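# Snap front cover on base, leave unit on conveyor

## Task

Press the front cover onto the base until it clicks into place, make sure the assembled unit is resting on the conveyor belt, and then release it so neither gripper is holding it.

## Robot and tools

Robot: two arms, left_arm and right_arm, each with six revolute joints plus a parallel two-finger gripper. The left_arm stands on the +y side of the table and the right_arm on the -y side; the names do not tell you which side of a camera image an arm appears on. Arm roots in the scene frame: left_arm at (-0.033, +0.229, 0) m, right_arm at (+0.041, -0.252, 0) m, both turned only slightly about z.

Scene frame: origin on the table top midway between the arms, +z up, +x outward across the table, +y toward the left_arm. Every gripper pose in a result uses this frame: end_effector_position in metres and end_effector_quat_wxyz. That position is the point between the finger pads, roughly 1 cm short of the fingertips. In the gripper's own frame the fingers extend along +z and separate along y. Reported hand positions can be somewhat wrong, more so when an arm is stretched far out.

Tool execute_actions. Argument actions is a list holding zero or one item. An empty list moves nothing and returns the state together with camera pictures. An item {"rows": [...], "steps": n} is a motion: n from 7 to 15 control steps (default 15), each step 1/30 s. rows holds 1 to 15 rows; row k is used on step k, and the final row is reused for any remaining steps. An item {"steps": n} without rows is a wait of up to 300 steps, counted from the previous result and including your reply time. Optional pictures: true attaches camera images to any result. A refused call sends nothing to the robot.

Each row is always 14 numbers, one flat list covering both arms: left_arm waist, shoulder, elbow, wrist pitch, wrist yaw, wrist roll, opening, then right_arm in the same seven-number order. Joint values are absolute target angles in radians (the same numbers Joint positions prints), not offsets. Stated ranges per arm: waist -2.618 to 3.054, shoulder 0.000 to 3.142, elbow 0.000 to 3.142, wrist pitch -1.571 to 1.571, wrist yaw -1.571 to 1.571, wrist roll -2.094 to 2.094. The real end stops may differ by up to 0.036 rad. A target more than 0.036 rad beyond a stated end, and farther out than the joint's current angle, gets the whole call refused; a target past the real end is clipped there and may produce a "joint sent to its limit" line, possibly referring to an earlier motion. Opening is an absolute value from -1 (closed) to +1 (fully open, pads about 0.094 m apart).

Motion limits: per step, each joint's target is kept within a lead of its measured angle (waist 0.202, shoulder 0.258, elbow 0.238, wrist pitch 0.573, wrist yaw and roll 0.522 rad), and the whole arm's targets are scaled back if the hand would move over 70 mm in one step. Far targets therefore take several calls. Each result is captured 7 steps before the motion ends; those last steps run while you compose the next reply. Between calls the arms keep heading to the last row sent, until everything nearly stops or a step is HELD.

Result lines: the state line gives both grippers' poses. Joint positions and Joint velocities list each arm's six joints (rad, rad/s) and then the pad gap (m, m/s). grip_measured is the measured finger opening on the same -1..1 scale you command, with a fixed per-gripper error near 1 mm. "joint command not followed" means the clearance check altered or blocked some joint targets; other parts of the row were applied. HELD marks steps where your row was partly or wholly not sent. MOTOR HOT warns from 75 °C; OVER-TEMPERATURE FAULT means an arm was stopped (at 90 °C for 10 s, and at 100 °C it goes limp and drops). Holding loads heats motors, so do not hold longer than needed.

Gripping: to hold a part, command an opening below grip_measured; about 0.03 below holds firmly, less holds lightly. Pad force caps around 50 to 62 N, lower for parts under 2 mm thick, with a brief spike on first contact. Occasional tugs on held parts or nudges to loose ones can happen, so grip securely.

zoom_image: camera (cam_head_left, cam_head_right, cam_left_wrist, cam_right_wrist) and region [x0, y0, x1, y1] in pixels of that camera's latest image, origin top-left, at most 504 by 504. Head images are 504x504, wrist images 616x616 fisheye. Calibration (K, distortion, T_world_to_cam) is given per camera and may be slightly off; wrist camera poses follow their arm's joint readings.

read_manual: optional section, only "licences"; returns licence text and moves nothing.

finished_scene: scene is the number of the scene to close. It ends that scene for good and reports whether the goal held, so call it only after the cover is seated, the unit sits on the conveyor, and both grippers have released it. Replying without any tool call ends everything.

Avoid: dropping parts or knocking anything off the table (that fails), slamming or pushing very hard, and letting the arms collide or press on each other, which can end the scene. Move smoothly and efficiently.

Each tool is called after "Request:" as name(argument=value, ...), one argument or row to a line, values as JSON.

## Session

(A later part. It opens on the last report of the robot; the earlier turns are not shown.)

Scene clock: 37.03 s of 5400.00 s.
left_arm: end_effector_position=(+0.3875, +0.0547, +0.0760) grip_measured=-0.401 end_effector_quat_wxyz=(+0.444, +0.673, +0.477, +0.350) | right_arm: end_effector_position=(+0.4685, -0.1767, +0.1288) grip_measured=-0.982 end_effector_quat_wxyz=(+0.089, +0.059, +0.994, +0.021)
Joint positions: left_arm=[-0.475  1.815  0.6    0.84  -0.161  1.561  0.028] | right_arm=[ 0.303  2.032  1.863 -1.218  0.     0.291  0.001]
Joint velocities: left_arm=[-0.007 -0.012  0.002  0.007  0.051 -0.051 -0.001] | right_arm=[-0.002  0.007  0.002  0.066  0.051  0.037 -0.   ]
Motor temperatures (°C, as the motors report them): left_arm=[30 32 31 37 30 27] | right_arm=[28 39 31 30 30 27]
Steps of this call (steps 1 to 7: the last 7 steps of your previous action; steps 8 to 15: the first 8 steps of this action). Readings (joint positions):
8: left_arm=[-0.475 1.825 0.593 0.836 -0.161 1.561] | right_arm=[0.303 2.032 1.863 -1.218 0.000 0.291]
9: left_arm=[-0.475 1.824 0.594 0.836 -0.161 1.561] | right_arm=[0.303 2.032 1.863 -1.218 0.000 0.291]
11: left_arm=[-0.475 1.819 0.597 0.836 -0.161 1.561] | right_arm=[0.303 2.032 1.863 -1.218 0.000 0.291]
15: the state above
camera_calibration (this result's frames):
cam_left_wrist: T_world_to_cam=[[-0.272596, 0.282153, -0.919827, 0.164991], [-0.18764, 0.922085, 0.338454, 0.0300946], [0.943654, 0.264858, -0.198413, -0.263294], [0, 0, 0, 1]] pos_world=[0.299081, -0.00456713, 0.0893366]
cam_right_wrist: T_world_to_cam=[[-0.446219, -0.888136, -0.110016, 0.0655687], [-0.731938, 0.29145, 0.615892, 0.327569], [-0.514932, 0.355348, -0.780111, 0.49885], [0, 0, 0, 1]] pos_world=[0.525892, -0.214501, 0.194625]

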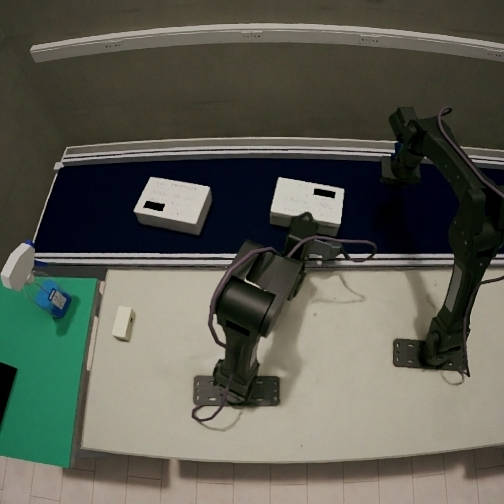

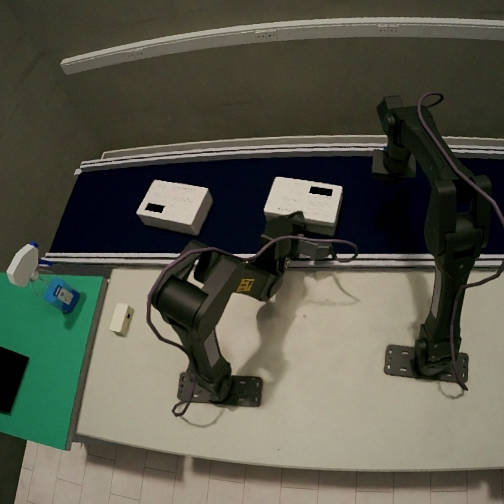

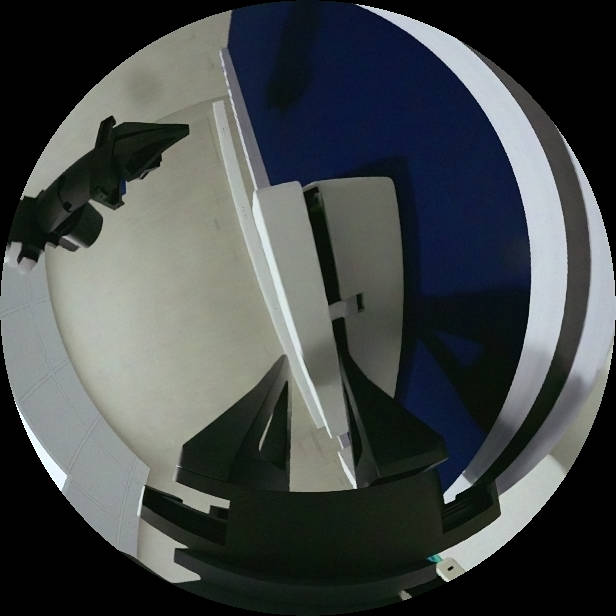

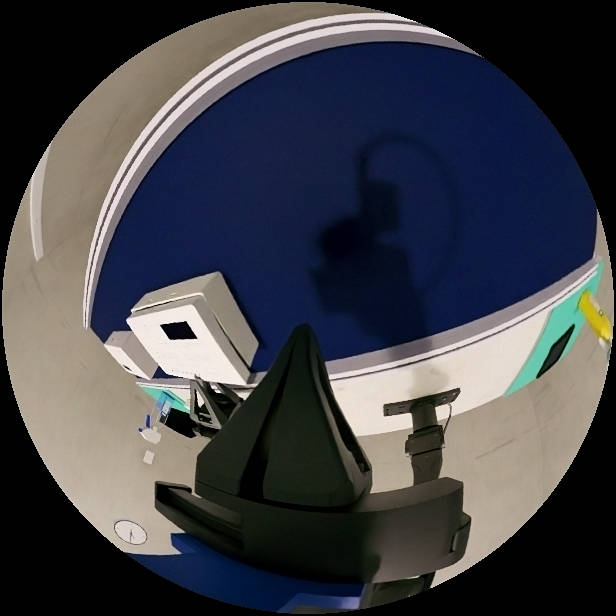

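The cover's near edge is lifting. Next: a bit higher and forward, then lower it.

Request:
execute_actions(
  actions=[
    {"rows":[[-0.465,1.79,0.655,0.86,-0.166,1.55,-0.4,0.3,2,1.88,-1.2,0,0.3,-1]],"steps":15},
  ],
)

Request:
execute_actions(
  actions=[
    {"rows":[[-0.465,1.86,0.655,0.84,-0.166,1.55,-0.4,0.3,2,1.88,-1.2,0,0.3,-1]],"steps":15},
  ],
  pictures=true,
)

Request:
zoom_image(
  camera="cam_right_wrist",
  region=[100,250,290,440],
)

Scene clock: 37.53 s of 5400.00 s.
left_arm: end_effector_position=(+0.3960, +0.0505, +0.0895) grip_measured=-0.401 end_effector_quat_wxyz=(+0.458, +0.663, +0.472, +0.358) | right_arm: end_effector_position=(+0.4685, -0.1767, +0.1288) grip_measured=-0.982 end_effector_quat_wxyz=(+0.089, +0.059, +0.994, +0.021)
Joint positions: left_arm=[-0.475  1.815  0.63   0.851 -0.161  1.561  0.028] | right_arm=[ 0.303  2.032  1.863 -1.218  0.     0.291  0.001]
Joint velocities: left_arm=[-0.007 -0.002 -0.002  0.022  0.051  0.007 -0.001] | right_arm=[ 0.002 -0.007 -0.017 -0.051  0.037  0.022 -0.001]
Motor temperatures (°C, as the motors report them): left_arm=[30 33 31 37 30 27] | right_arm=[28 39 31 30 30 27]
Steps of this call (steps 1 to 7: the last 7 steps of your previous action; steps 8 to 15: the first 8 steps of this action). Readings (joint positions):
8: left_arm=[-0.475 1.815 0.603 0.840 -0.161 1.561] | right_arm=[0.303 2.032 1.863 -1.218 0.000 0.291]
9: left_arm=[-0.475 1.815 0.609 0.839 -0.161 1.561] | right_arm=[0.303 2.032 1.863 -1.218 0.000 0.291]
11: left_arm=[-0.475 1.815 0.621 0.843 -0.161 1.561] | right_arm=[0.303 2.032 1.863 -1.218 0.000 0.291]
15: the state above

Scene clock: 38.03 s of 5400.00 s.
left_arm: end_effector_position=(+0.3950, +0.0510, +0.0730) grip_measured=-0.401 end_effector_quat_wxyz=(+0.444, +0.673, +0.476, +0.351) | right_arm: end_effector_position=(+0.4685, -0.1767, +0.1288) grip_measured=-0.982 end_effector_quat_wxyz=(+0.089, +0.059, +0.994, +0.021)
Joint positions: left_arm=[-0.475  1.851  0.632  0.846 -0.161  1.561  0.028] | right_arm=[ 0.303  2.032  1.863 -1.218  0.     0.291  0.001]
Joint velocities: left_arm=[-0.002  0.007 -0.012 -0.051 -0.007 -0.007 -0.001] | right_arm=[ 0.007 -0.012  0.012 -0.037 -0.007  0.037  0.001]
Motor temperatures (°C, as the motors report them): left_arm=[30 33 31 37 30 27] | right_arm=[28 39 31 30 30 27]
Steps of this call (steps 1 to 7: the last 7 steps of your previous action; steps 8 to 15: the first 8 steps of this action). Readings (joint positions):
8: left_arm=[-0.475 1.819 0.630 0.852 -0.161 1.561] | right_arm=[0.303 2.032 1.863 -1.218 0.000 0.291]
9: left_arm=[-0.475 1.825 0.631 0.853 -0.161 1.561] | right_arm=[0.303 2.032 1.863 -1.218 0.000 0.291]
11: left_arm=[-0.475 1.840 0.632 0.851 -0.161 1.561] | right_arm=[0.303 2.032 1.863 -1.218 0.000 0.291]
15: the state above
camera_calibration (this result's frames):
cam_left_wrist: T_world_to_cam=[[-0.271967, 0.281843, -0.920108, 0.165147], [-0.187872, 0.922199, 0.338014, 0.036026], [0.943789, 0.264791, -0.197857, -0.270058], [0, 0, 0, 1]] pos_world=[0.30656, -0.00825973, 0.0863427]
cam_right_wrist: T_world_to_cam=[[-0.446219, -0.888136, -0.110016, 0.0655687], [-0.731938, 0.29145, 0.615892, 0.327569], [-0.514932, 0.355348, -0.780111, 0.49885], [0, 0, 0, 1]] pos_world=[0.525892, -0.214501, 0.194625]

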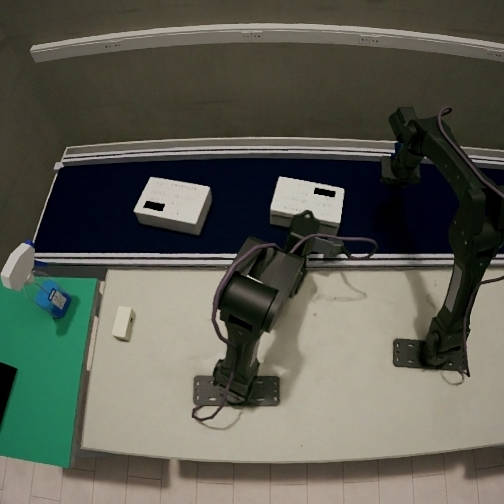

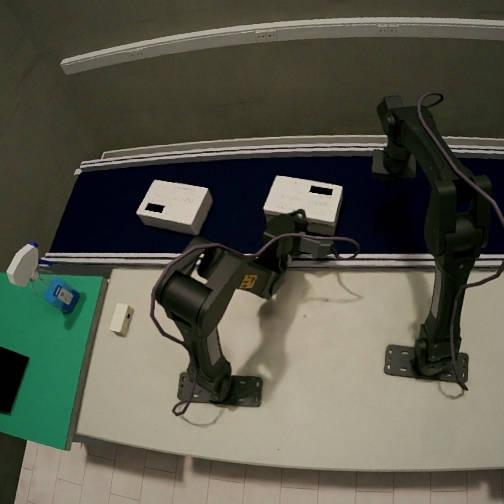

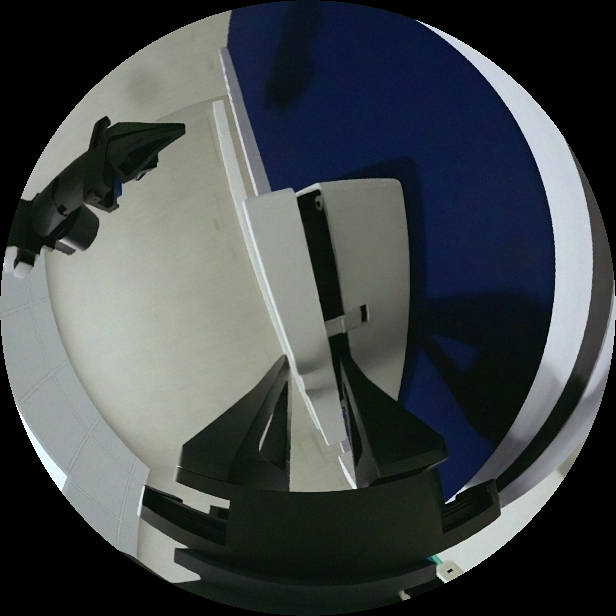

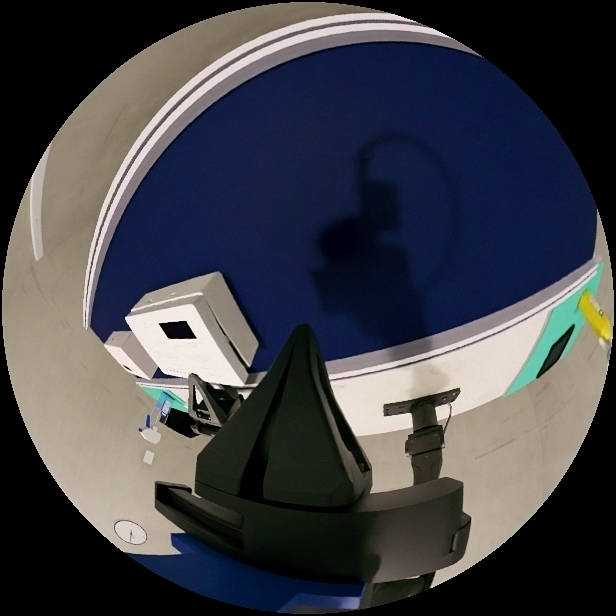

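Region (100, 250, 290, 440) of cam_right_wrist's 616x616 image, scaled by 2.653, with more detail than that image has.

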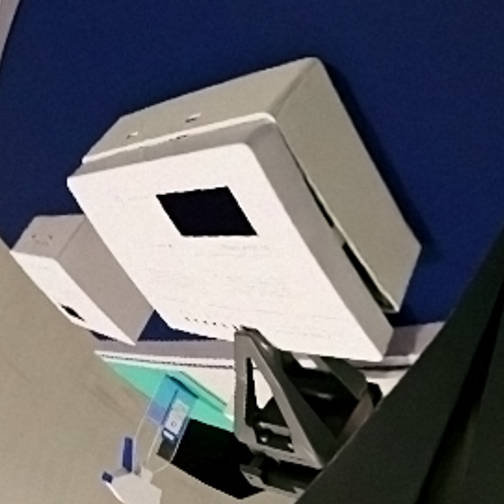

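Request:
execute_actions(
  actions=[
    {"rows":[[-0.475,1.80,0.56,0.87,-0.166,1.55,-0.3,0.3,2,1.88,-1.2,0,0.3,-1]],"steps":15},
  ],
)

Request:
execute_actions(
  actions=[
    {"rows":[[-0.48,1.74,0.48,0.92,-0.166,1.55,-0.3,0.3,2,1.88,-1.2,0,0.3,-1]],"steps":15},
  ],
  pictures=true,
)

Request:
execute_actions(
  actions=[
    {"rows":[[-0.5,1.3,0.5,0.8,-0.1,0.5,-1,0.3,2,1.88,-1.2,0,0.3,-1]],"steps":15},
  ],
)

Request:
execute_actions(
  actions=[
    {"rows":[[-0.4,1.6,1.6,-0.6,0,0,-1,0.3,2,1.88,-1.2,0,0.3,-1]],"steps":15},
  ],
)

Request:
execute_actions(
  actions=[
    {"steps":25},
  ],
)

Request:
execute_actions(
  actions=[
    {"rows":[[-0.385,2.05,1.92,-1,0,0,-1,0.3,2,1.88,-1.2,0,0.3,-1]],"steps":15},
  ],
)

Request:
execute_actions(
  actions=[
    {"steps":20},
  ],
  pictures=true,
)

Request:
zoom_image(
  camera="cam_right_wrist",
  region=[100,250,290,440],
)

Scene clock: 38.87 s of 5400.00 s.
left_arm: end_effector_position=(+0.3827, +0.0570, +0.0708) grip_measured=-0.302 end_effector_quat_wxyz=(+0.442, +0.674, +0.477, +0.350) | right_arm: end_effector_position=(+0.4685, -0.1767, +0.1288) grip_measured=-0.982 end_effector_quat_wxyz=(+0.089, +0.059, +0.994, +0.021)
Joint positions: left_arm=[-0.475  1.82   0.576  0.866 -0.161  1.561  0.033] | right_arm=[ 0.303  2.032  1.863 -1.218  0.     0.291  0.001]
Joint velocities: left_arm=[ 0.007 -0.012 -0.012 -0.022 -0.007 -0.037 -0.001] | right_arm=[ 0.007 -0.012 -0.007  0.007 -0.11  -0.022  0.   ]
Motor temperatures (°C, as the motors report them): left_arm=[30 33 31 37 30 27] | right_arm=[28 39 31 30 30 27]
Steps of this call (steps 1 to 7: the last 7 steps of your previous action; steps 8 to 15: the robot went on to your last target; steps 16 to 17: nothing new was sent; steps 18 to 25: the first 8 steps of this action). Readings (joint positions):
18: left_arm=[-0.475 1.848 0.625 0.851 -0.161 1.561] | right_arm=[0.303 2.032 1.863 -1.218 0.000 0.291]
19: left_arm=[-0.475 1.838 0.609 0.861 -0.161 1.561] | right_arm=[0.303 2.032 1.863 -1.218 0.000 0.291]
21: left_arm=[-0.475 1.822 0.585 0.865 -0.161 1.561] | right_arm=[0.303 2.032 1.863 -1.218 0.000 0.291]
25: the state above

Scene clock: 39.37 s of 5400.00 s.
left_arm: end_effector_position=(+0.3667, +0.0649, +0.0766) grip_measured=-0.302 end_effector_quat_wxyz=(+0.450, +0.669, +0.474, +0.354) | right_arm: end_effector_position=(+0.4685, -0.1767, +0.1288) grip_measured=-0.982 end_effector_quat_wxyz=(+0.089, +0.059, +0.994, +0.021)
Joint positions: left_arm=[-0.475  1.76   0.495  0.909 -0.161  1.561  0.033] | right_arm=[ 0.303  2.032  1.863 -1.218  0.     0.291  0.001]
Joint velocities: left_arm=[ 0.012 -0.002 -0.007  0.081 -0.051  0.037 -0.001] | right_arm=[-0.002 -0.002 -0.007  0.007 -0.051  0.051 -0.   ]
Motor temperatures (°C, as the motors report them): left_arm=[30 33 31 37 30 27] | right_arm=[28 39 31 30 30 27]
Steps of this call (steps 1 to 7: the last 7 steps of your previous action; steps 8 to 15: the first 8 steps of this action). Readings (joint positions):
8: left_arm=[-0.475 1.812 0.564 0.878 -0.161 1.561] | right_arm=[0.303 2.032 1.863 -1.218 0.000 0.291]
9: left_arm=[-0.475 1.794 0.540 0.887 -0.161 1.561] | right_arm=[0.303 2.032 1.863 -1.218 0.000 0.291]
11: left_arm=[-0.475 1.766 0.504 0.898 -0.161 1.561] | right_arm=[0.303 2.032 1.863 -1.218 0.000 0.291]
15: the state above
camera_calibration (this result's frames):
cam_left_wrist: T_world_to_cam=[[-0.257122, 0.274513, -0.926569, 0.152348], [-0.193222, 0.924841, 0.32762, 0.0192608], [0.946865, 0.263272, -0.184755, -0.248444], [0, 0, 0, 1]] pos_world=[0.278137, 0.00577374, 0.0889497]
cam_right_wrist: T_world_to_cam=[[-0.446219, -0.888136, -0.110016, 0.0655687], [-0.731938, 0.29145, 0.615892, 0.327569], [-0.514932, 0.355348, -0.780111, 0.49885], [0, 0, 0, 1]] pos_world=[0.525892, -0.214501, 0.194625]

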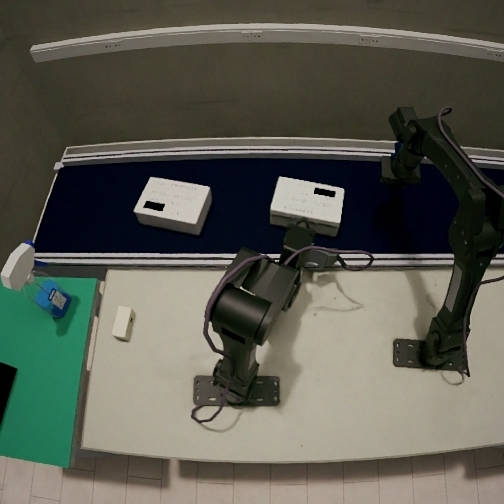

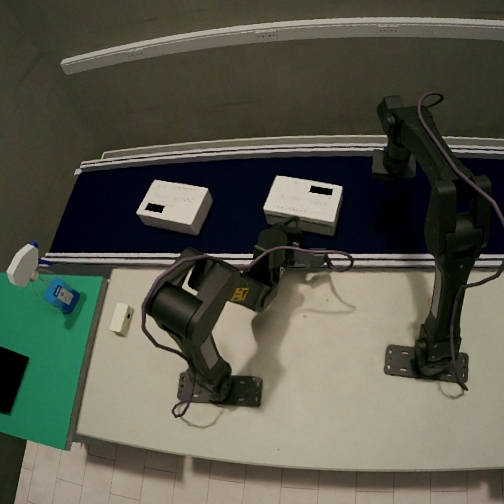

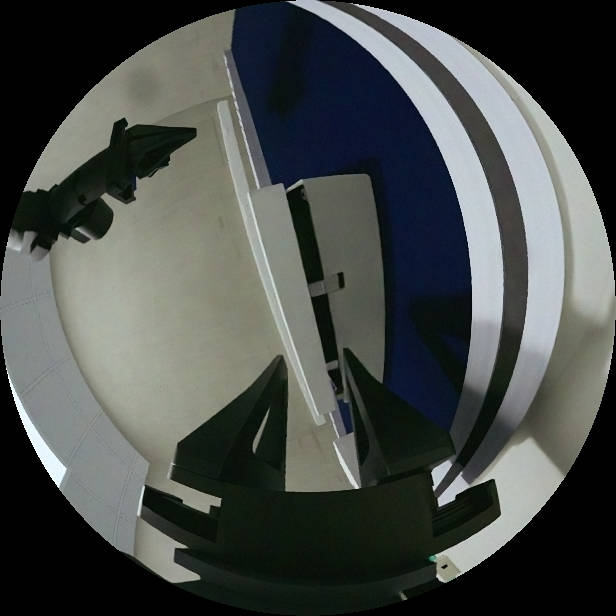

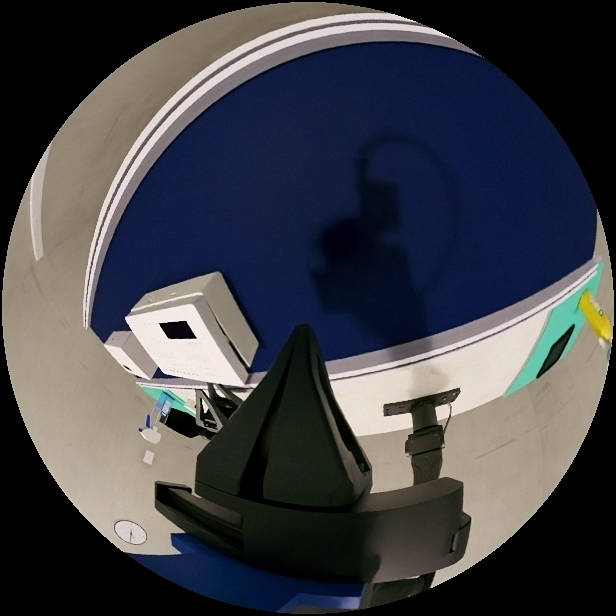

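Scene clock: 39.87 s of 5400.00 s.
left_arm: end_effector_position=(+0.3425, +0.0621, +0.2396) grip_measured=-0.997 end_effector_quat_wxyz=(+0.690, +0.401, +0.575, +0.181) | right_arm: end_effector_position=(+0.4685, -0.1767, +0.1288) grip_measured=-0.982 end_effector_quat_wxyz=(+0.089, +0.059, +0.994, +0.021)
Joint positions: left_arm=[-0.49   1.314  0.491  0.841 -0.121  0.868  0.   ] | right_arm=[ 0.303  2.032  1.863 -1.218  0.     0.291  0.001]
Joint velocities: left_arm=[ 0.002 -0.725  0.149  0.359  0.095 -2.322  0.   ] | right_arm=[-0.017 -0.007 -0.002 -0.037 -0.066 -0.037  0.   ]
Motor temperatures (°C, as the motors report them): left_arm=[30 33 31 37 30 27] | right_arm=[28 39 31 30 30 27]
Steps of this call (steps 1 to 7: the last 7 steps of your previous action; steps 8 to 15: the first 8 steps of this action). Readings (joint positions):
8: left_arm=[-0.476 1.730 0.495 0.886 -0.155 1.485] | right_arm=[0.303 2.032 1.863 -1.218 0.000 0.291]
9: left_arm=[-0.479 1.671 0.487 0.841 -0.147 1.394] | right_arm=[0.303 2.032 1.863 -1.218 0.000 0.291]
11: left_arm=[-0.486 1.535 0.485 0.819 -0.136 1.234] | right_arm=[0.303 2.032 1.863 -1.218 0.000 0.291]
15: the state above

Scene clock: 40.37 s of 5400.00 s.
left_arm: end_effector_position=(+0.4175, +0.0528, +0.1651) grip_measured=-0.997 end_effector_quat_wxyz=(+0.496, +0.217, +0.839, -0.047) | right_arm: end_effector_position=(+0.4685, -0.1767, +0.1288) grip_measured=-0.982 end_effector_quat_wxyz=(+0.089, +0.059, +0.994, +0.021)
Joint positions: left_arm=[-0.405  1.626  1.013  0.085 -0.036  0.138  0.   ] | right_arm=[ 0.303  2.032  1.863 -1.218  0.     0.291  0.001]
Joint velocities: left_arm=[ 0.081  0.33   2.039 -3.465  0.125 -0.857  0.   ] | right_arm=[ 0.007  0.002 -0.007 -0.037  0.037 -0.022  0.   ]
Motor temperatures (°C, as the motors report them): left_arm=[30 33 31 37 30 27] | right_arm=[28 39 31 30 30 27]
Steps of this call (steps 1 to 7: the last 7 steps of your previous action; steps 8 to 15: the first 8 steps of this action). Readings (joint positions):
8: left_arm=[-0.483 1.310 0.521 0.783 -0.100 0.528] | right_arm=[0.303 2.032 1.863 -1.218 0.000 0.291]
9: left_arm=[-0.470 1.356 0.575 0.717 -0.086 0.461] | right_arm=[0.303 2.032 1.863 -1.218 0.000 0.291]
11: left_arm=[-0.439 1.474 0.709 0.549 -0.063 0.325] | right_arm=[0.303 2.032 1.863 -1.218 0.000 0.291]
15: the state above

Scene clock: 41.20 s of 5400.00 s.
left_arm: end_effector_position=(+0.4114, +0.0514, +0.3092) grip_measured=-0.997 end_effector_quat_wxyz=(+0.470, +0.170, +0.862, -0.085) | right_arm: end_effector_position=(+0.4685, -0.1767, +0.1288) grip_measured=-0.982 end_effector_quat_wxyz=(+0.089, +0.059, +0.994, +0.021)
Joint positions: left_arm=[-0.404  1.593  1.6   -0.582 -0.012  0.009  0.   ] | right_arm=[ 0.303  2.032  1.863 -1.218  0.     0.291  0.001]
Joint velocities: left_arm=[ 0.002  0.002 -0.017 -0.022  0.037 -0.007  0.   ] | right_arm=[-0.002 -0.017 -0.002  0.007 -0.051 -0.022 -0.001]
Motor temperatures (°C, as the motors report them): left_arm=[30 33 31 37 30 27] | right_arm=[28 39 31 30 30 27]
Kept back: nothing.
Steps of this call (steps 1 to 7: the last 7 steps of your previous action; steps 8 to 25: the robot went on to your last target). Readings (joint positions):
1: left_arm=[-0.404 1.633 1.085 -0.033 -0.032 0.112] | right_arm=[0.303 2.032 1.863 -1.218 0.000 0.291]
2: left_arm=[-0.404 1.633 1.158 -0.148 -0.029 0.091] | right_arm=[0.303 2.032 1.863 -1.218 0.000 0.291]
4: left_arm=[-0.404 1.633 1.310 -0.320 -0.022 0.061] | right_arm=[0.303 2.032 1.863 -1.218 0.000 0.291]
8: left_arm=[-0.404 1.619 1.560 -0.454 -0.016 0.030] | right_arm=[0.303 2.032 1.863 -1.218 0.000 0.291]
25: the state above

Scene clock: 41.47 s of 5400.00 s.
left_arm: end_effector_position=(+0.4528, +0.0374, +0.1976) grip_measured=-0.997 end_effector_quat_wxyz=(+0.307, +0.183, +0.933, -0.053) | right_arm: end_effector_position=(+0.4685, -0.1767, +0.1288) grip_measured=-0.982 end_effector_quat_wxyz=(+0.089, +0.059, +0.994, +0.021)
Joint positions: left_arm=[-0.398  1.985  1.895 -0.848 -0.011  0.009  0.   ] | right_arm=[ 0.303  2.032  1.863 -1.218  0.     0.291  0.001]
Joint velocities: left_arm=[-0.002  1.204 -0.027 -0.784 -0.081  0.007 -0.   ] | right_arm=[ 0.002  0.002  0.017 -0.037 -0.037 -0.051  0.   ]
Motor temperatures (°C, as the motors report them): left_arm=[30 33 31 37 30 27] | right_arm=[28 39 31 30 30 27]
Steps of this call (steps 1 to 8: the first 8 steps of this action). Readings (joint positions):
1: left_arm=[-0.403 1.627 1.653 -0.657 -0.011 0.009] | right_arm=[0.303 2.032 1.863 -1.218 0.000 0.291]
2: left_arm=[-0.402 1.688 1.747 -0.733 -0.011 0.009] | right_arm=[0.303 2.032 1.863 -1.218 0.000 0.291]
4: left_arm=[-0.399 1.808 1.862 -0.768 -0.011 0.009] | right_arm=[0.303 2.032 1.863 -1.218 0.000 0.291]
8: the state above

Scene clock: 42.13 s of 5400.00 s.
left_arm: end_effector_position=(+0.4288, +0.0470, +0.1406) grip_measured=-0.997 end_effector_quat_wxyz=(+0.202, +0.189, +0.960, -0.033) | right_arm: end_effector_position=(+0.4685, -0.1767, +0.1288) grip_measured=-0.982 end_effector_quat_wxyz=(+0.089, +0.059, +0.994, +0.021)
Joint positions: left_arm=[-0.398  2.067  1.895 -0.987 -0.011  0.008  0.   ] | right_arm=[ 0.303  2.032  1.863 -1.218  0.     0.291  0.001]
Joint velocities: left_arm=[-0.007 -0.007 -0.007 -0.022 -0.051  0.081 -0.   ] | right_arm=[ 0.002  0.002 -0.012 -0.066  0.007  0.066  0.   ]
Motor temperatures (°C, as the motors report them): left_arm=[30 33 32 37 30 27] | right_arm=[28 39 31 30 30 27]
Kept back: nothing.
Steps of this call (steps 1 to 7: the last 7 steps of your previous action; steps 8 to 20: the robot went on to your last target). Readings (joint positions):
1: left_arm=[-0.398 2.023 1.895 -0.875 -0.011 0.009] | right_arm=[0.303 2.032 1.863 -1.218 0.000 0.291]
2: left_arm=[-0.398 2.055 1.895 -0.902 -0.011 0.008] | right_arm=[0.303 2.032 1.863 -1.218 0.000 0.291]
4: left_arm=[-0.398 2.093 1.895 -0.945 -0.011 0.008] | right_arm=[0.303 2.032 1.863 -1.218 0.000 0.291]
8: left_arm=[-0.398 2.086 1.895 -0.979 -0.011 0.008] | right_arm=[0.303 2.032 1.863 -1.218 0.000 0.291]
20: the state above
camera_calibration (this result's frames):
cam_left_wrist: T_world_to_cam=[[-0.486585, -0.869719, -0.0826101, 0.266081], [-0.868549, 0.471399, 0.15299, 0.362249], [-0.0941156, 0.146193, -0.984769, 0.273702], [0, 0, 0, 1]] pos_world=[0.469861, 0.0206381, 0.236094]
cam_right_wrist: T_world_to_cam=[[-0.446219, -0.888136, -0.110016, 0.0655687], [-0.731938, 0.29145, 0.615892, 0.327569], [-0.514932, 0.355348, -0.780111, 0.49885], [0, 0, 0, 1]] pos_world=[0.525892, -0.214501, 0.194625]

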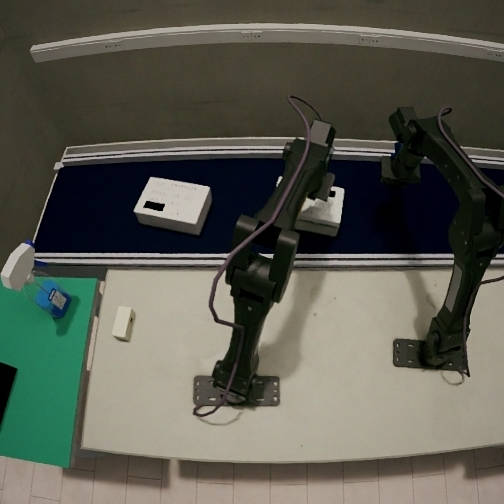

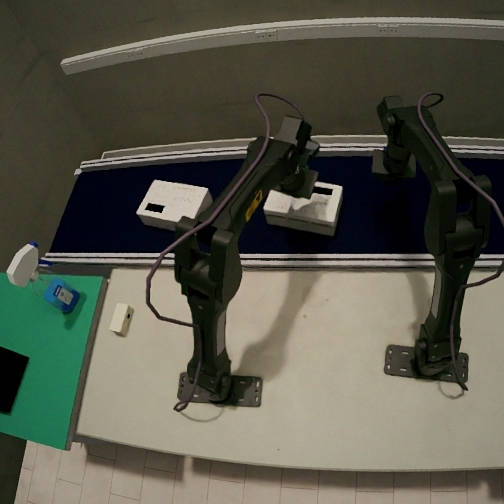

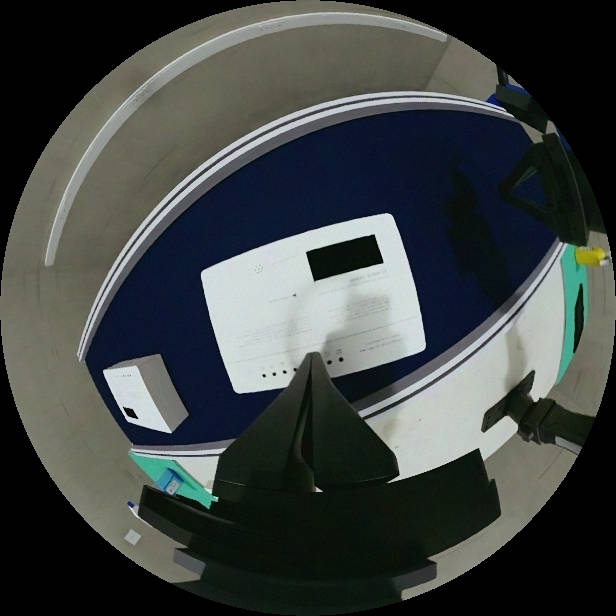

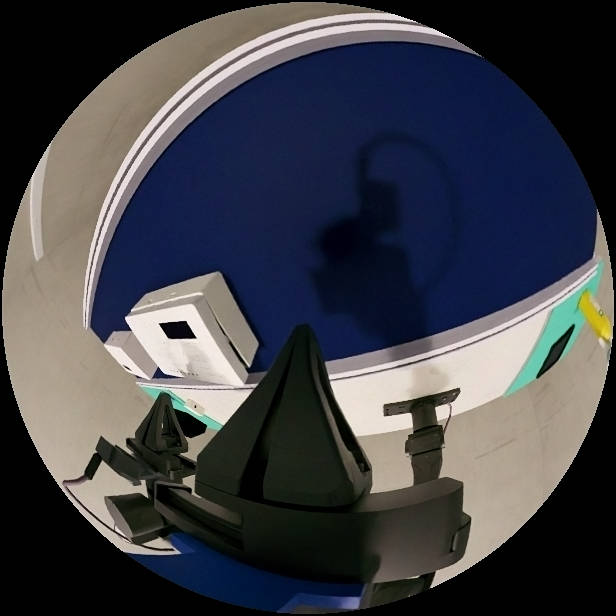

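Region (100, 250, 290, 440) of cam_right_wrist's 616x616 image, scaled by 2.653, with more detail than that image has.

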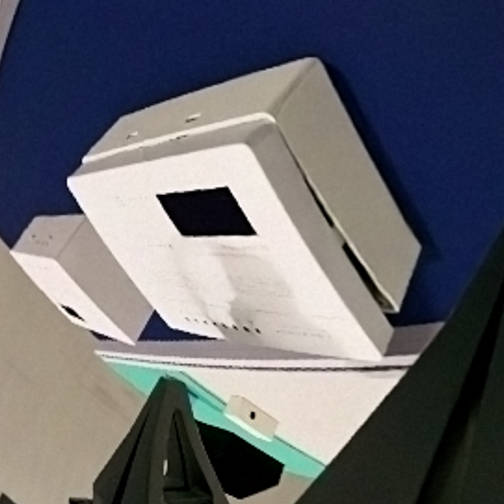

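Request:
execute_actions(
  actions=[
    {"rows":[[-0.385,2.13,1.92,-1,0,0,-1,0.3,2,1.88,-1.2,0,0.3,-1]],"steps":15},
  ],
)

Request:
execute_actions(
  actions=[
    {"rows":[[-0.385,2.2,1.92,-1,0,0,-1,0.3,2,1.88,-1.2,0,0.3,-1]],"steps":15},
  ],
)

Request:
execute_actions(
  actions=[
    {"rows":[[-0.385,2.33,1.88,-1.05,0,0,-1,0.3,2,1.88,-1.2,0,0.3,-1]],"steps":15},
  ],
)

Request:
execute_actions(
  actions=[
    {"rows":[[-0.385,2.05,1.92,-1,0,0,-1,0.3,2,1.88,-1.2,0,0.3,-1]],"steps":15},
  ],
  pictures=true,
)

Request:
zoom_image(
  camera="cam_right_wrist",
  region=[100,250,290,440],
)

Scene clock: 42.87 s of 5400.00 s.
left_arm: end_effector_position=(+0.4300, +0.0465, +0.1129) grip_measured=-0.997 end_effector_quat_wxyz=(+0.174, +0.190, +0.966, -0.028) | right_arm: end_effector_position=(+0.4685, -0.1767, +0.1288) grip_measured=-0.982 end_effector_quat_wxyz=(+0.089, +0.059, +0.994, +0.021)
Joint positions: left_arm=[-0.398  2.129  1.903 -0.99  -0.011  0.008  0.   ] | right_arm=[ 0.303  2.032  1.863 -1.218  0.     0.291  0.001]
Joint velocities: left_arm=[-0.002  0.1    0.012 -0.11   0.066  0.022 -0.002] | right_arm=[ 0.007 -0.002 -0.012  0.022  0.007 -0.007  0.   ]
Motor temperatures (°C, as the motors report them): left_arm=[30 33 32 37 30 27] | right_arm=[28 39 31 30 30 27]
Steps of this call (steps 1 to 14: the robot went on to your last target; steps 15 to 22: the first 8 steps of this action). Readings (joint positions):
15: left_arm=[-0.398 2.071 1.897 -0.989 -0.011 0.008] | right_arm=[0.303 2.032 1.863 -1.218 0.000 0.291]
16: left_arm=[-0.398 2.078 1.901 -0.989 -0.011 0.008] | right_arm=[0.303 2.032 1.863 -1.218 0.000 0.291]
18: left_arm=[-0.398 2.097 1.903 -0.988 -0.011 0.008] | right_arm=[0.303 2.032 1.863 -1.218 0.000 0.291]
22: the state above

Scene clock: 43.37 s of 5400.00 s.
left_arm: end_effector_position=(+0.4316, +0.0460, +0.0918) grip_measured=-0.998 end_effector_quat_wxyz=(+0.154, +0.190, +0.969, -0.024) | right_arm: end_effector_position=(+0.4685, -0.1767, +0.1288) grip_measured=-0.982 end_effector_quat_wxyz=(+0.089, +0.059, +0.994, +0.021)
Joint positions: left_arm=[-0.398  2.18   1.913 -0.989 -0.01   0.008  0.   ] | right_arm=[ 0.303  2.032  1.863 -1.218  0.     0.291  0.001]
Joint velocities: left_arm=[ 0.017 -0.007 -0.012 -0.051 -0.007  0.022  0.001] | right_arm=[ 0.007 -0.002 -0.022  0.051 -0.022 -0.051 -0.   ]
Motor temperatures (°C, as the motors report them): left_arm=[30 33 32 37 30 27] | right_arm=[28 39 31 30 30 27]
Steps of this call (steps 1 to 7: the last 7 steps of your previous action; steps 8 to 15: the first 8 steps of this action). Readings (joint positions):
8: left_arm=[-0.398 2.136 1.903 -0.992 -0.011 0.008] | right_arm=[0.303 2.032 1.863 -1.218 0.000 0.291]
9: left_arm=[-0.398 2.143 1.906 -0.991 -0.011 0.008] | right_arm=[0.303 2.032 1.863 -1.218 0.000 0.291]
11: left_arm=[-0.398 2.164 1.907 -0.991 -0.011 0.008] | right_arm=[0.303 2.032 1.863 -1.218 0.000 0.291]
15: the state above

Scene clock: 43.87 s of 5400.00 s.
left_arm: end_effector_position=(+0.4305, +0.0472, +0.0856) grip_measured=-0.998 end_effector_quat_wxyz=(+0.145, +0.190, +0.971, -0.023) | right_arm: end_effector_position=(+0.4685, -0.1767, +0.1288) grip_measured=-0.982 end_effector_quat_wxyz=(+0.089, +0.059, +0.994, +0.021)
Joint positions: left_arm=[-0.396  2.195  1.917 -0.998 -0.009  0.007  0.   ] | right_arm=[ 0.303  2.032  1.863 -1.218  0.     0.291  0.001]
Joint velocities: left_arm=[ 0.002 -0.017  0.012 -0.007  0.037 -0.066  0.   ] | right_arm=[-0.012 -0.007 -0.002 -0.037 -0.037 -0.022 -0.   ]
Motor temperatures (°C, as the motors report them): left_arm=[30 33 32 37 30 27] | right_arm=[28 39 31 30 30 27]
Steps of this call (steps 1 to 7: the last 7 steps of your previous action; steps 8 to 15: the first 8 steps of this action). Readings (joint positions):
8: left_arm=[-0.396 2.193 1.913 -0.994 -0.009 0.007] | right_arm=[0.303 2.032 1.863 -1.218 0.000 0.291]
9: left_arm=[-0.396 2.194 1.915 -0.997 -0.009 0.007] | right_arm=[0.303 2.032 1.863 -1.218 0.000 0.291]
11: left_arm=[-0.396 2.195 1.917 -0.998 -0.009 0.007] | right_arm=[0.303 2.032 1.863 -1.218 0.000 0.291]
15: the state above

Scene clock: 44.37 s of 5400.00 s.
left_arm: end_effector_position=(+0.4291, +0.0477, +0.1544) grip_measured=-0.998 end_effector_quat_wxyz=(+0.214, +0.187, +0.958, -0.036) | right_arm: end_effector_position=(+0.4685, -0.1767, +0.1288) grip_measured=-0.982 end_effector_quat_wxyz=(+0.089, +0.059, +0.994, +0.021)
Joint positions: left_arm=[-0.396  2.046  1.91  -0.997 -0.009  0.007  0.   ] | right_arm=[ 0.303  2.032  1.863 -1.218  0.     0.291  0.001]
Joint velocities: left_arm=[ 0.007 -0.208 -0.012 -0.051  0.007  0.037  0.   ] | right_arm=[-0.002 -0.017 -0.012 -0.081 -0.051 -0.022 -0.001]
Motor temperatures (°C, as the motors report them): left_arm=[30 33 32 37 30 27] | right_arm=[28 39 31 30 30 27]
Steps of this call (steps 1 to 7: the last 7 steps of your previous action; steps 8 to 15: the first 8 steps of this action). Readings (joint positions):
8: left_arm=[-0.396 2.176 1.916 -0.995 -0.009 0.007] | right_arm=[0.303 2.032 1.863 -1.218 0.000 0.291]
9: left_arm=[-0.396 2.160 1.910 -1.002 -0.009 0.007] | right_arm=[0.303 2.032 1.863 -1.218 0.000 0.291]
11: left_arm=[-0.396 2.115 1.910 -1.004 -0.009 0.007] | right_arm=[0.303 2.032 1.863 -1.218 0.000 0.291]
15: the state above
camera_calibration (this result's frames):
cam_left_wrist: T_world_to_cam=[[-0.482821, -0.871709, -0.0837159, 0.266665], [-0.872716, 0.471051, 0.128363, 0.365701], [-0.0724605, 0.135036, -0.988188, 0.278982], [0, 0, 0, 1]] pos_world=[0.468119, 0.0225173, 0.251069]
cam_right_wrist: T_world_to_cam=[[-0.446219, -0.888136, -0.110016, 0.0655687], [-0.731938, 0.29145, 0.615892, 0.327569], [-0.514932, 0.355348, -0.780111, 0.49885], [0, 0, 0, 1]] pos_world=[0.525892, -0.214501, 0.194625]

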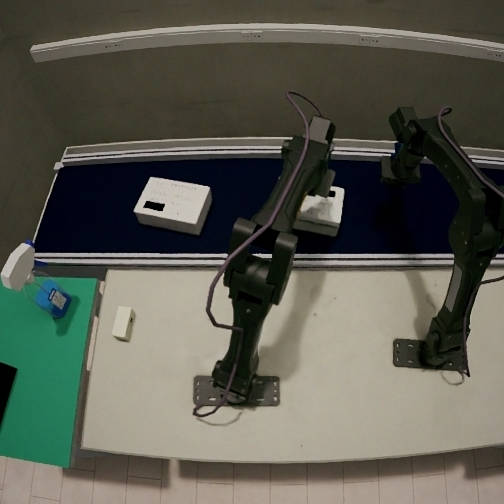

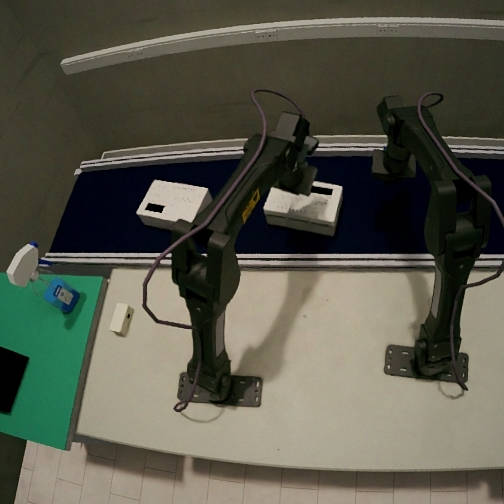

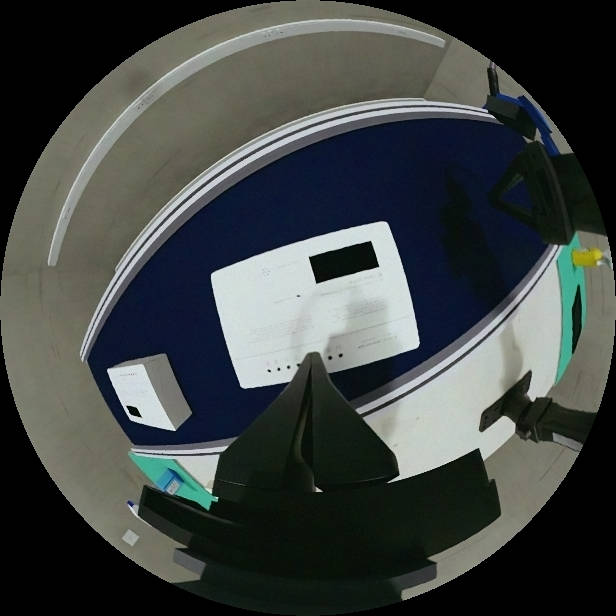

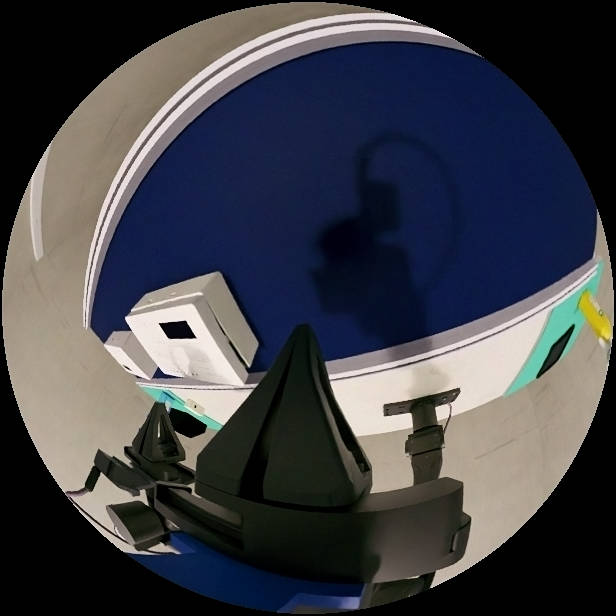

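Region (100, 250, 290, 440) of cam_right_wrist's 616x616 image, scaled by 2.653, with more detail than that image has.

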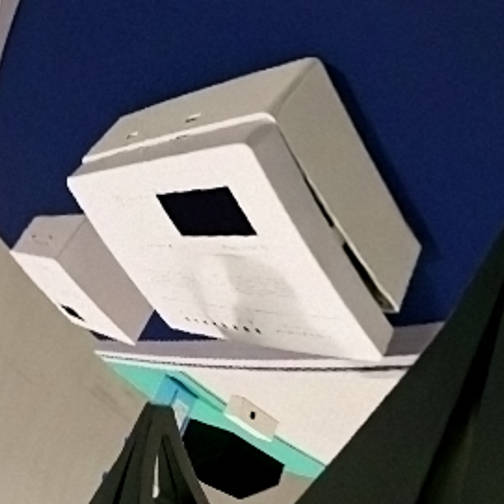

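Next press goes at the near edge, with a forward bias.

Request:
execute_actions(
  actions=[
    {"rows":[[-0.385,2.1,1.92,-1.1,0,0,-1,0.3,2,1.88,-1.2,0,0.3,-1]],"steps":15},
  ],
)

Request:
execute_actions(
  actions=[
    {"rows":[[-0.385,2.2,1.92,-1.1,0,0,-1,0.3,2,1.88,-1.2,0,0.3,-1]],"steps":15},
  ],
)

Request:
execute_actions(
  actions=[
    {"rows":[[-0.385,2.36,1.88,-1.1,0,0,-1,0.3,2,1.88,-1.2,0,0.3,-1]],"steps":15},
  ],
)

Request:
execute_actions(
  actions=[
    {"rows":[[-0.385,2.05,1.92,-1.1,0,0,-1,0.3,2,1.88,-1.2,0,0.3,-1]],"steps":15},
  ],
  pictures=true,
)

Request:
zoom_image(
  camera="cam_right_wrist",
  region=[100,250,290,440],
)

Scene clock: 45.10 s of 5400.00 s.
left_arm: end_effector_position=(+0.4139, +0.0538, +0.1230) grip_measured=-0.998 end_effector_quat_wxyz=(+0.152, +0.189, +0.970, -0.024) | right_arm: end_effector_position=(+0.4685, -0.1767, +0.1288) grip_measured=-0.982 end_effector_quat_wxyz=(+0.089, +0.059, +0.994, +0.021)
Joint positions: left_arm=[-0.396  2.099  1.911 -1.073 -0.009  0.007  0.   ] | right_arm=[ 0.303  2.032  1.863 -1.218  0.     0.291  0.001]
Joint velocities: left_arm=[ 0.012  0.11   0.007 -0.212 -0.022 -0.037  0.001] | right_arm=[-0.017 -0.002  0.002 -0.007 -0.022 -0.037 -0.   ]
Motor temperatures (°C, as the motors report them): left_arm=[30 34 32 37 30 27] | right_arm=[28 39 31 30 30 27]
Steps of this call (steps 1 to 7: the last 7 steps of your previous action; steps 8 to 14: the robot went on to your last target; steps 15 to 22: the first 8 steps of this action). Readings (joint positions):
15: left_arm=[-0.396 2.048 1.910 -1.004 -0.009 0.007] | right_arm=[0.303 2.032 1.863 -1.218 0.000 0.291]
16: left_arm=[-0.396 2.052 1.911 -1.017 -0.009 0.007] | right_arm=[0.303 2.032 1.863 -1.218 0.000 0.291]
18: left_arm=[-0.396 2.069 1.911 -1.042 -0.009 0.007] | right_arm=[0.303 2.032 1.863 -1.218 0.000 0.291]
22: the state above

Scene clock: 45.60 s of 5400.00 s.
left_arm: end_effector_position=(+0.4131, +0.0541, +0.0937) grip_measured=-0.998 end_effector_quat_wxyz=(+0.118, +0.190, +0.974, -0.018) | right_arm: end_effector_position=(+0.4685, -0.1767, +0.1288) grip_measured=-0.982 end_effector_quat_wxyz=(+0.089, +0.059, +0.994, +0.021)
Joint positions: left_arm=[-0.396  2.17   1.924 -1.086 -0.009  0.007  0.   ] | right_arm=[ 0.303  2.032  1.863 -1.218  0.     0.291  0.001]
Joint velocities: left_arm=[ 0.007  0.134  0.002 -0.066 -0.037 -0.022 -0.001] | right_arm=[-0.007 -0.012 -0.007 -0.081  0.051 -0.007  0.001]
Motor temperatures (°C, as the motors report them): left_arm=[30 34 32 37 30 27] | right_arm=[28 39 31 30 30 27]
Steps of this call (steps 1 to 7: the last 7 steps of your previous action; steps 8 to 15: the first 8 steps of this action). Readings (joint positions):
8: left_arm=[-0.396 2.109 1.912 -1.088 -0.009 0.007] | right_arm=[0.303 2.032 1.863 -1.218 0.000 0.291]
9: left_arm=[-0.396 2.119 1.915 -1.087 -0.009 0.007] | right_arm=[0.303 2.032 1.863 -1.218 0.000 0.291]
11: left_arm=[-0.396 2.153 1.916 -1.087 -0.009 0.007] | right_arm=[0.303 2.032 1.863 -1.218 0.000 0.291]
15: the state above

Scene clock: 46.10 s of 5400.00 s.
left_arm: end_effector_position=(+0.4116, +0.0547, +0.0866) grip_measured=-0.998 end_effector_quat_wxyz=(+0.107, +0.191, +0.976, -0.016) | right_arm: end_effector_position=(+0.4685, -0.1767, +0.1288) grip_measured=-0.982 end_effector_quat_wxyz=(+0.089, +0.059, +0.994, +0.021)
Joint positions: left_arm=[-0.396  2.186  1.926 -1.093 -0.009  0.007  0.   ] | right_arm=[ 0.303  2.032  1.863 -1.218  0.     0.291  0.001]
Joint velocities: left_arm=[ 0.007  0.002  0.002 -0.007  0.051 -0.007  0.   ] | right_arm=[-0.007  0.002 -0.012  0.037  0.022 -0.022  0.   ]
Motor temperatures (°C, as the motors report them): left_arm=[30 34 32 37 30 27] | right_arm=[28 39 31 30 30 27]
Steps of this call (steps 1 to 7: the last 7 steps of your previous action; steps 8 to 15: the first 8 steps of this action). Readings (joint positions):
8: left_arm=[-0.396 2.185 1.924 -1.091 -0.009 0.007] | right_arm=[0.303 2.032 1.863 -1.218 0.000 0.291]
9: left_arm=[-0.396 2.186 1.926 -1.093 -0.009 0.007] | right_arm=[0.303 2.032 1.863 -1.218 0.000 0.291]
11: left_arm=[-0.396 2.186 1.926 -1.093 -0.009 0.007] | right_arm=[0.303 2.032 1.863 -1.218 0.000 0.291]
15: the state above

Scene clock: 46.60 s of 5400.00 s.
left_arm: end_effector_position=(+0.4089, +0.0558, +0.1460) grip_measured=-0.998 end_effector_quat_wxyz=(+0.167, +0.189, +0.967, -0.027) | right_arm: end_effector_position=(+0.4685, -0.1767, +0.1288) grip_measured=-0.982 end_effector_quat_wxyz=(+0.089, +0.059, +0.994, +0.021)
Joint positions: left_arm=[-0.396  2.049  1.916 -1.098 -0.009  0.007  0.   ] | right_arm=[ 0.303  2.032  1.863 -1.218  0.     0.291  0.001]
Joint velocities: left_arm=[ 0.002 -0.168  0.002 -0.022 -0.022 -0.022 -0.001] | right_arm=[-0.007  0.012  0.007 -0.022 -0.007 -0.022  0.   ]
Motor temperatures (°C, as the motors report them): left_arm=[30 34 32 36 30 27] | right_arm=[28 40 31 30 30 27]
Steps of this call (steps 1 to 7: the last 7 steps of your previous action; steps 8 to 15: the first 8 steps of this action). Readings (joint positions):
8: left_arm=[-0.396 2.166 1.924 -1.091 -0.009 0.007] | right_arm=[0.303 2.032 1.863 -1.218 0.000 0.291]
9: left_arm=[-0.396 2.150 1.917 -1.095 -0.009 0.007] | right_arm=[0.303 2.032 1.863 -1.218 0.000 0.291]
11: left_arm=[-0.396 2.109 1.916 -1.100 -0.009 0.007] | right_arm=[0.303 2.032 1.863 -1.218 0.000 0.291]
15: the state above
camera_calibration (this result's frames):
cam_left_wrist: T_world_to_cam=[[-0.489917, -0.868886, -0.0708378, 0.264029], [-0.856801, 0.46492, 0.223026, 0.325349], [-0.16085, 0.169958, -0.972235, 0.300007], [0, 0, 0, 1]] pos_world=[0.456368, 0.027161, 0.237819]
cam_right_wrist: T_world_to_cam=[[-0.446219, -0.888136, -0.110016, 0.0655687], [-0.731938, 0.29145, 0.615892, 0.327569], [-0.514932, 0.355348, -0.780111, 0.49885], [0, 0, 0, 1]] pos_world=[0.525892, -0.214501, 0.194625]

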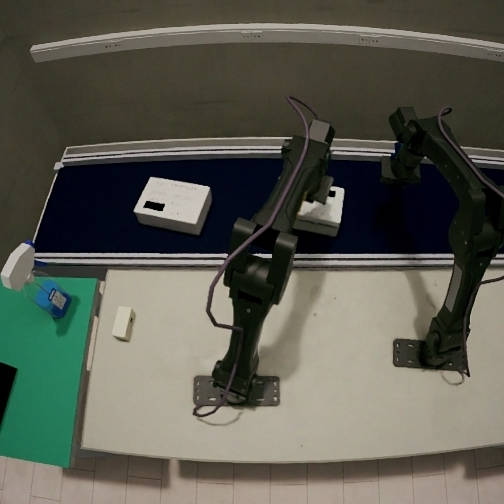

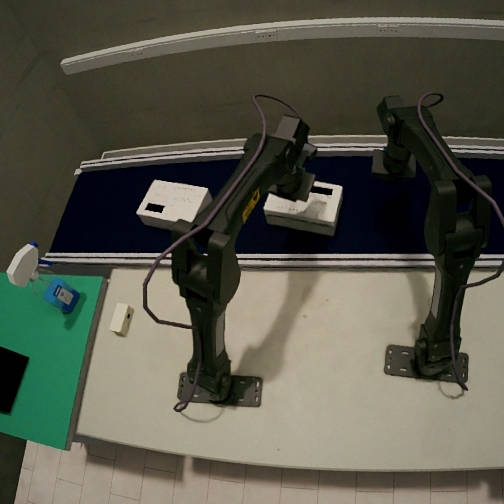

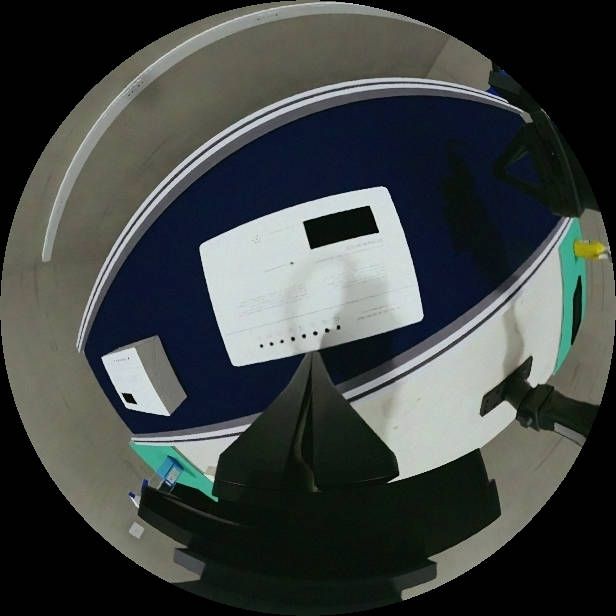

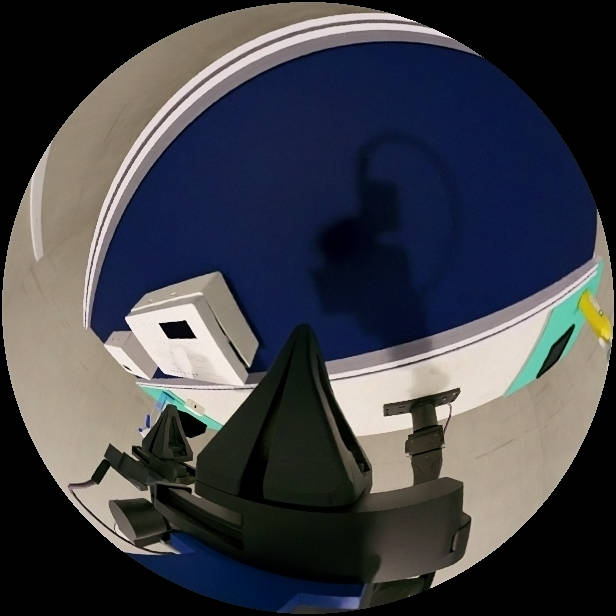

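Region (100, 250, 290, 440) of cam_right_wrist's 616x616 image, scaled by 2.653, with more detail than that image has.

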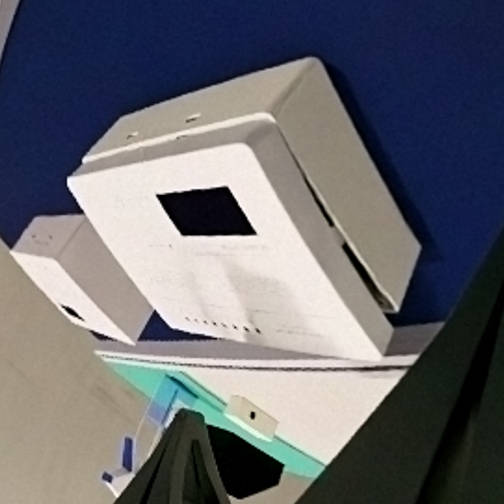

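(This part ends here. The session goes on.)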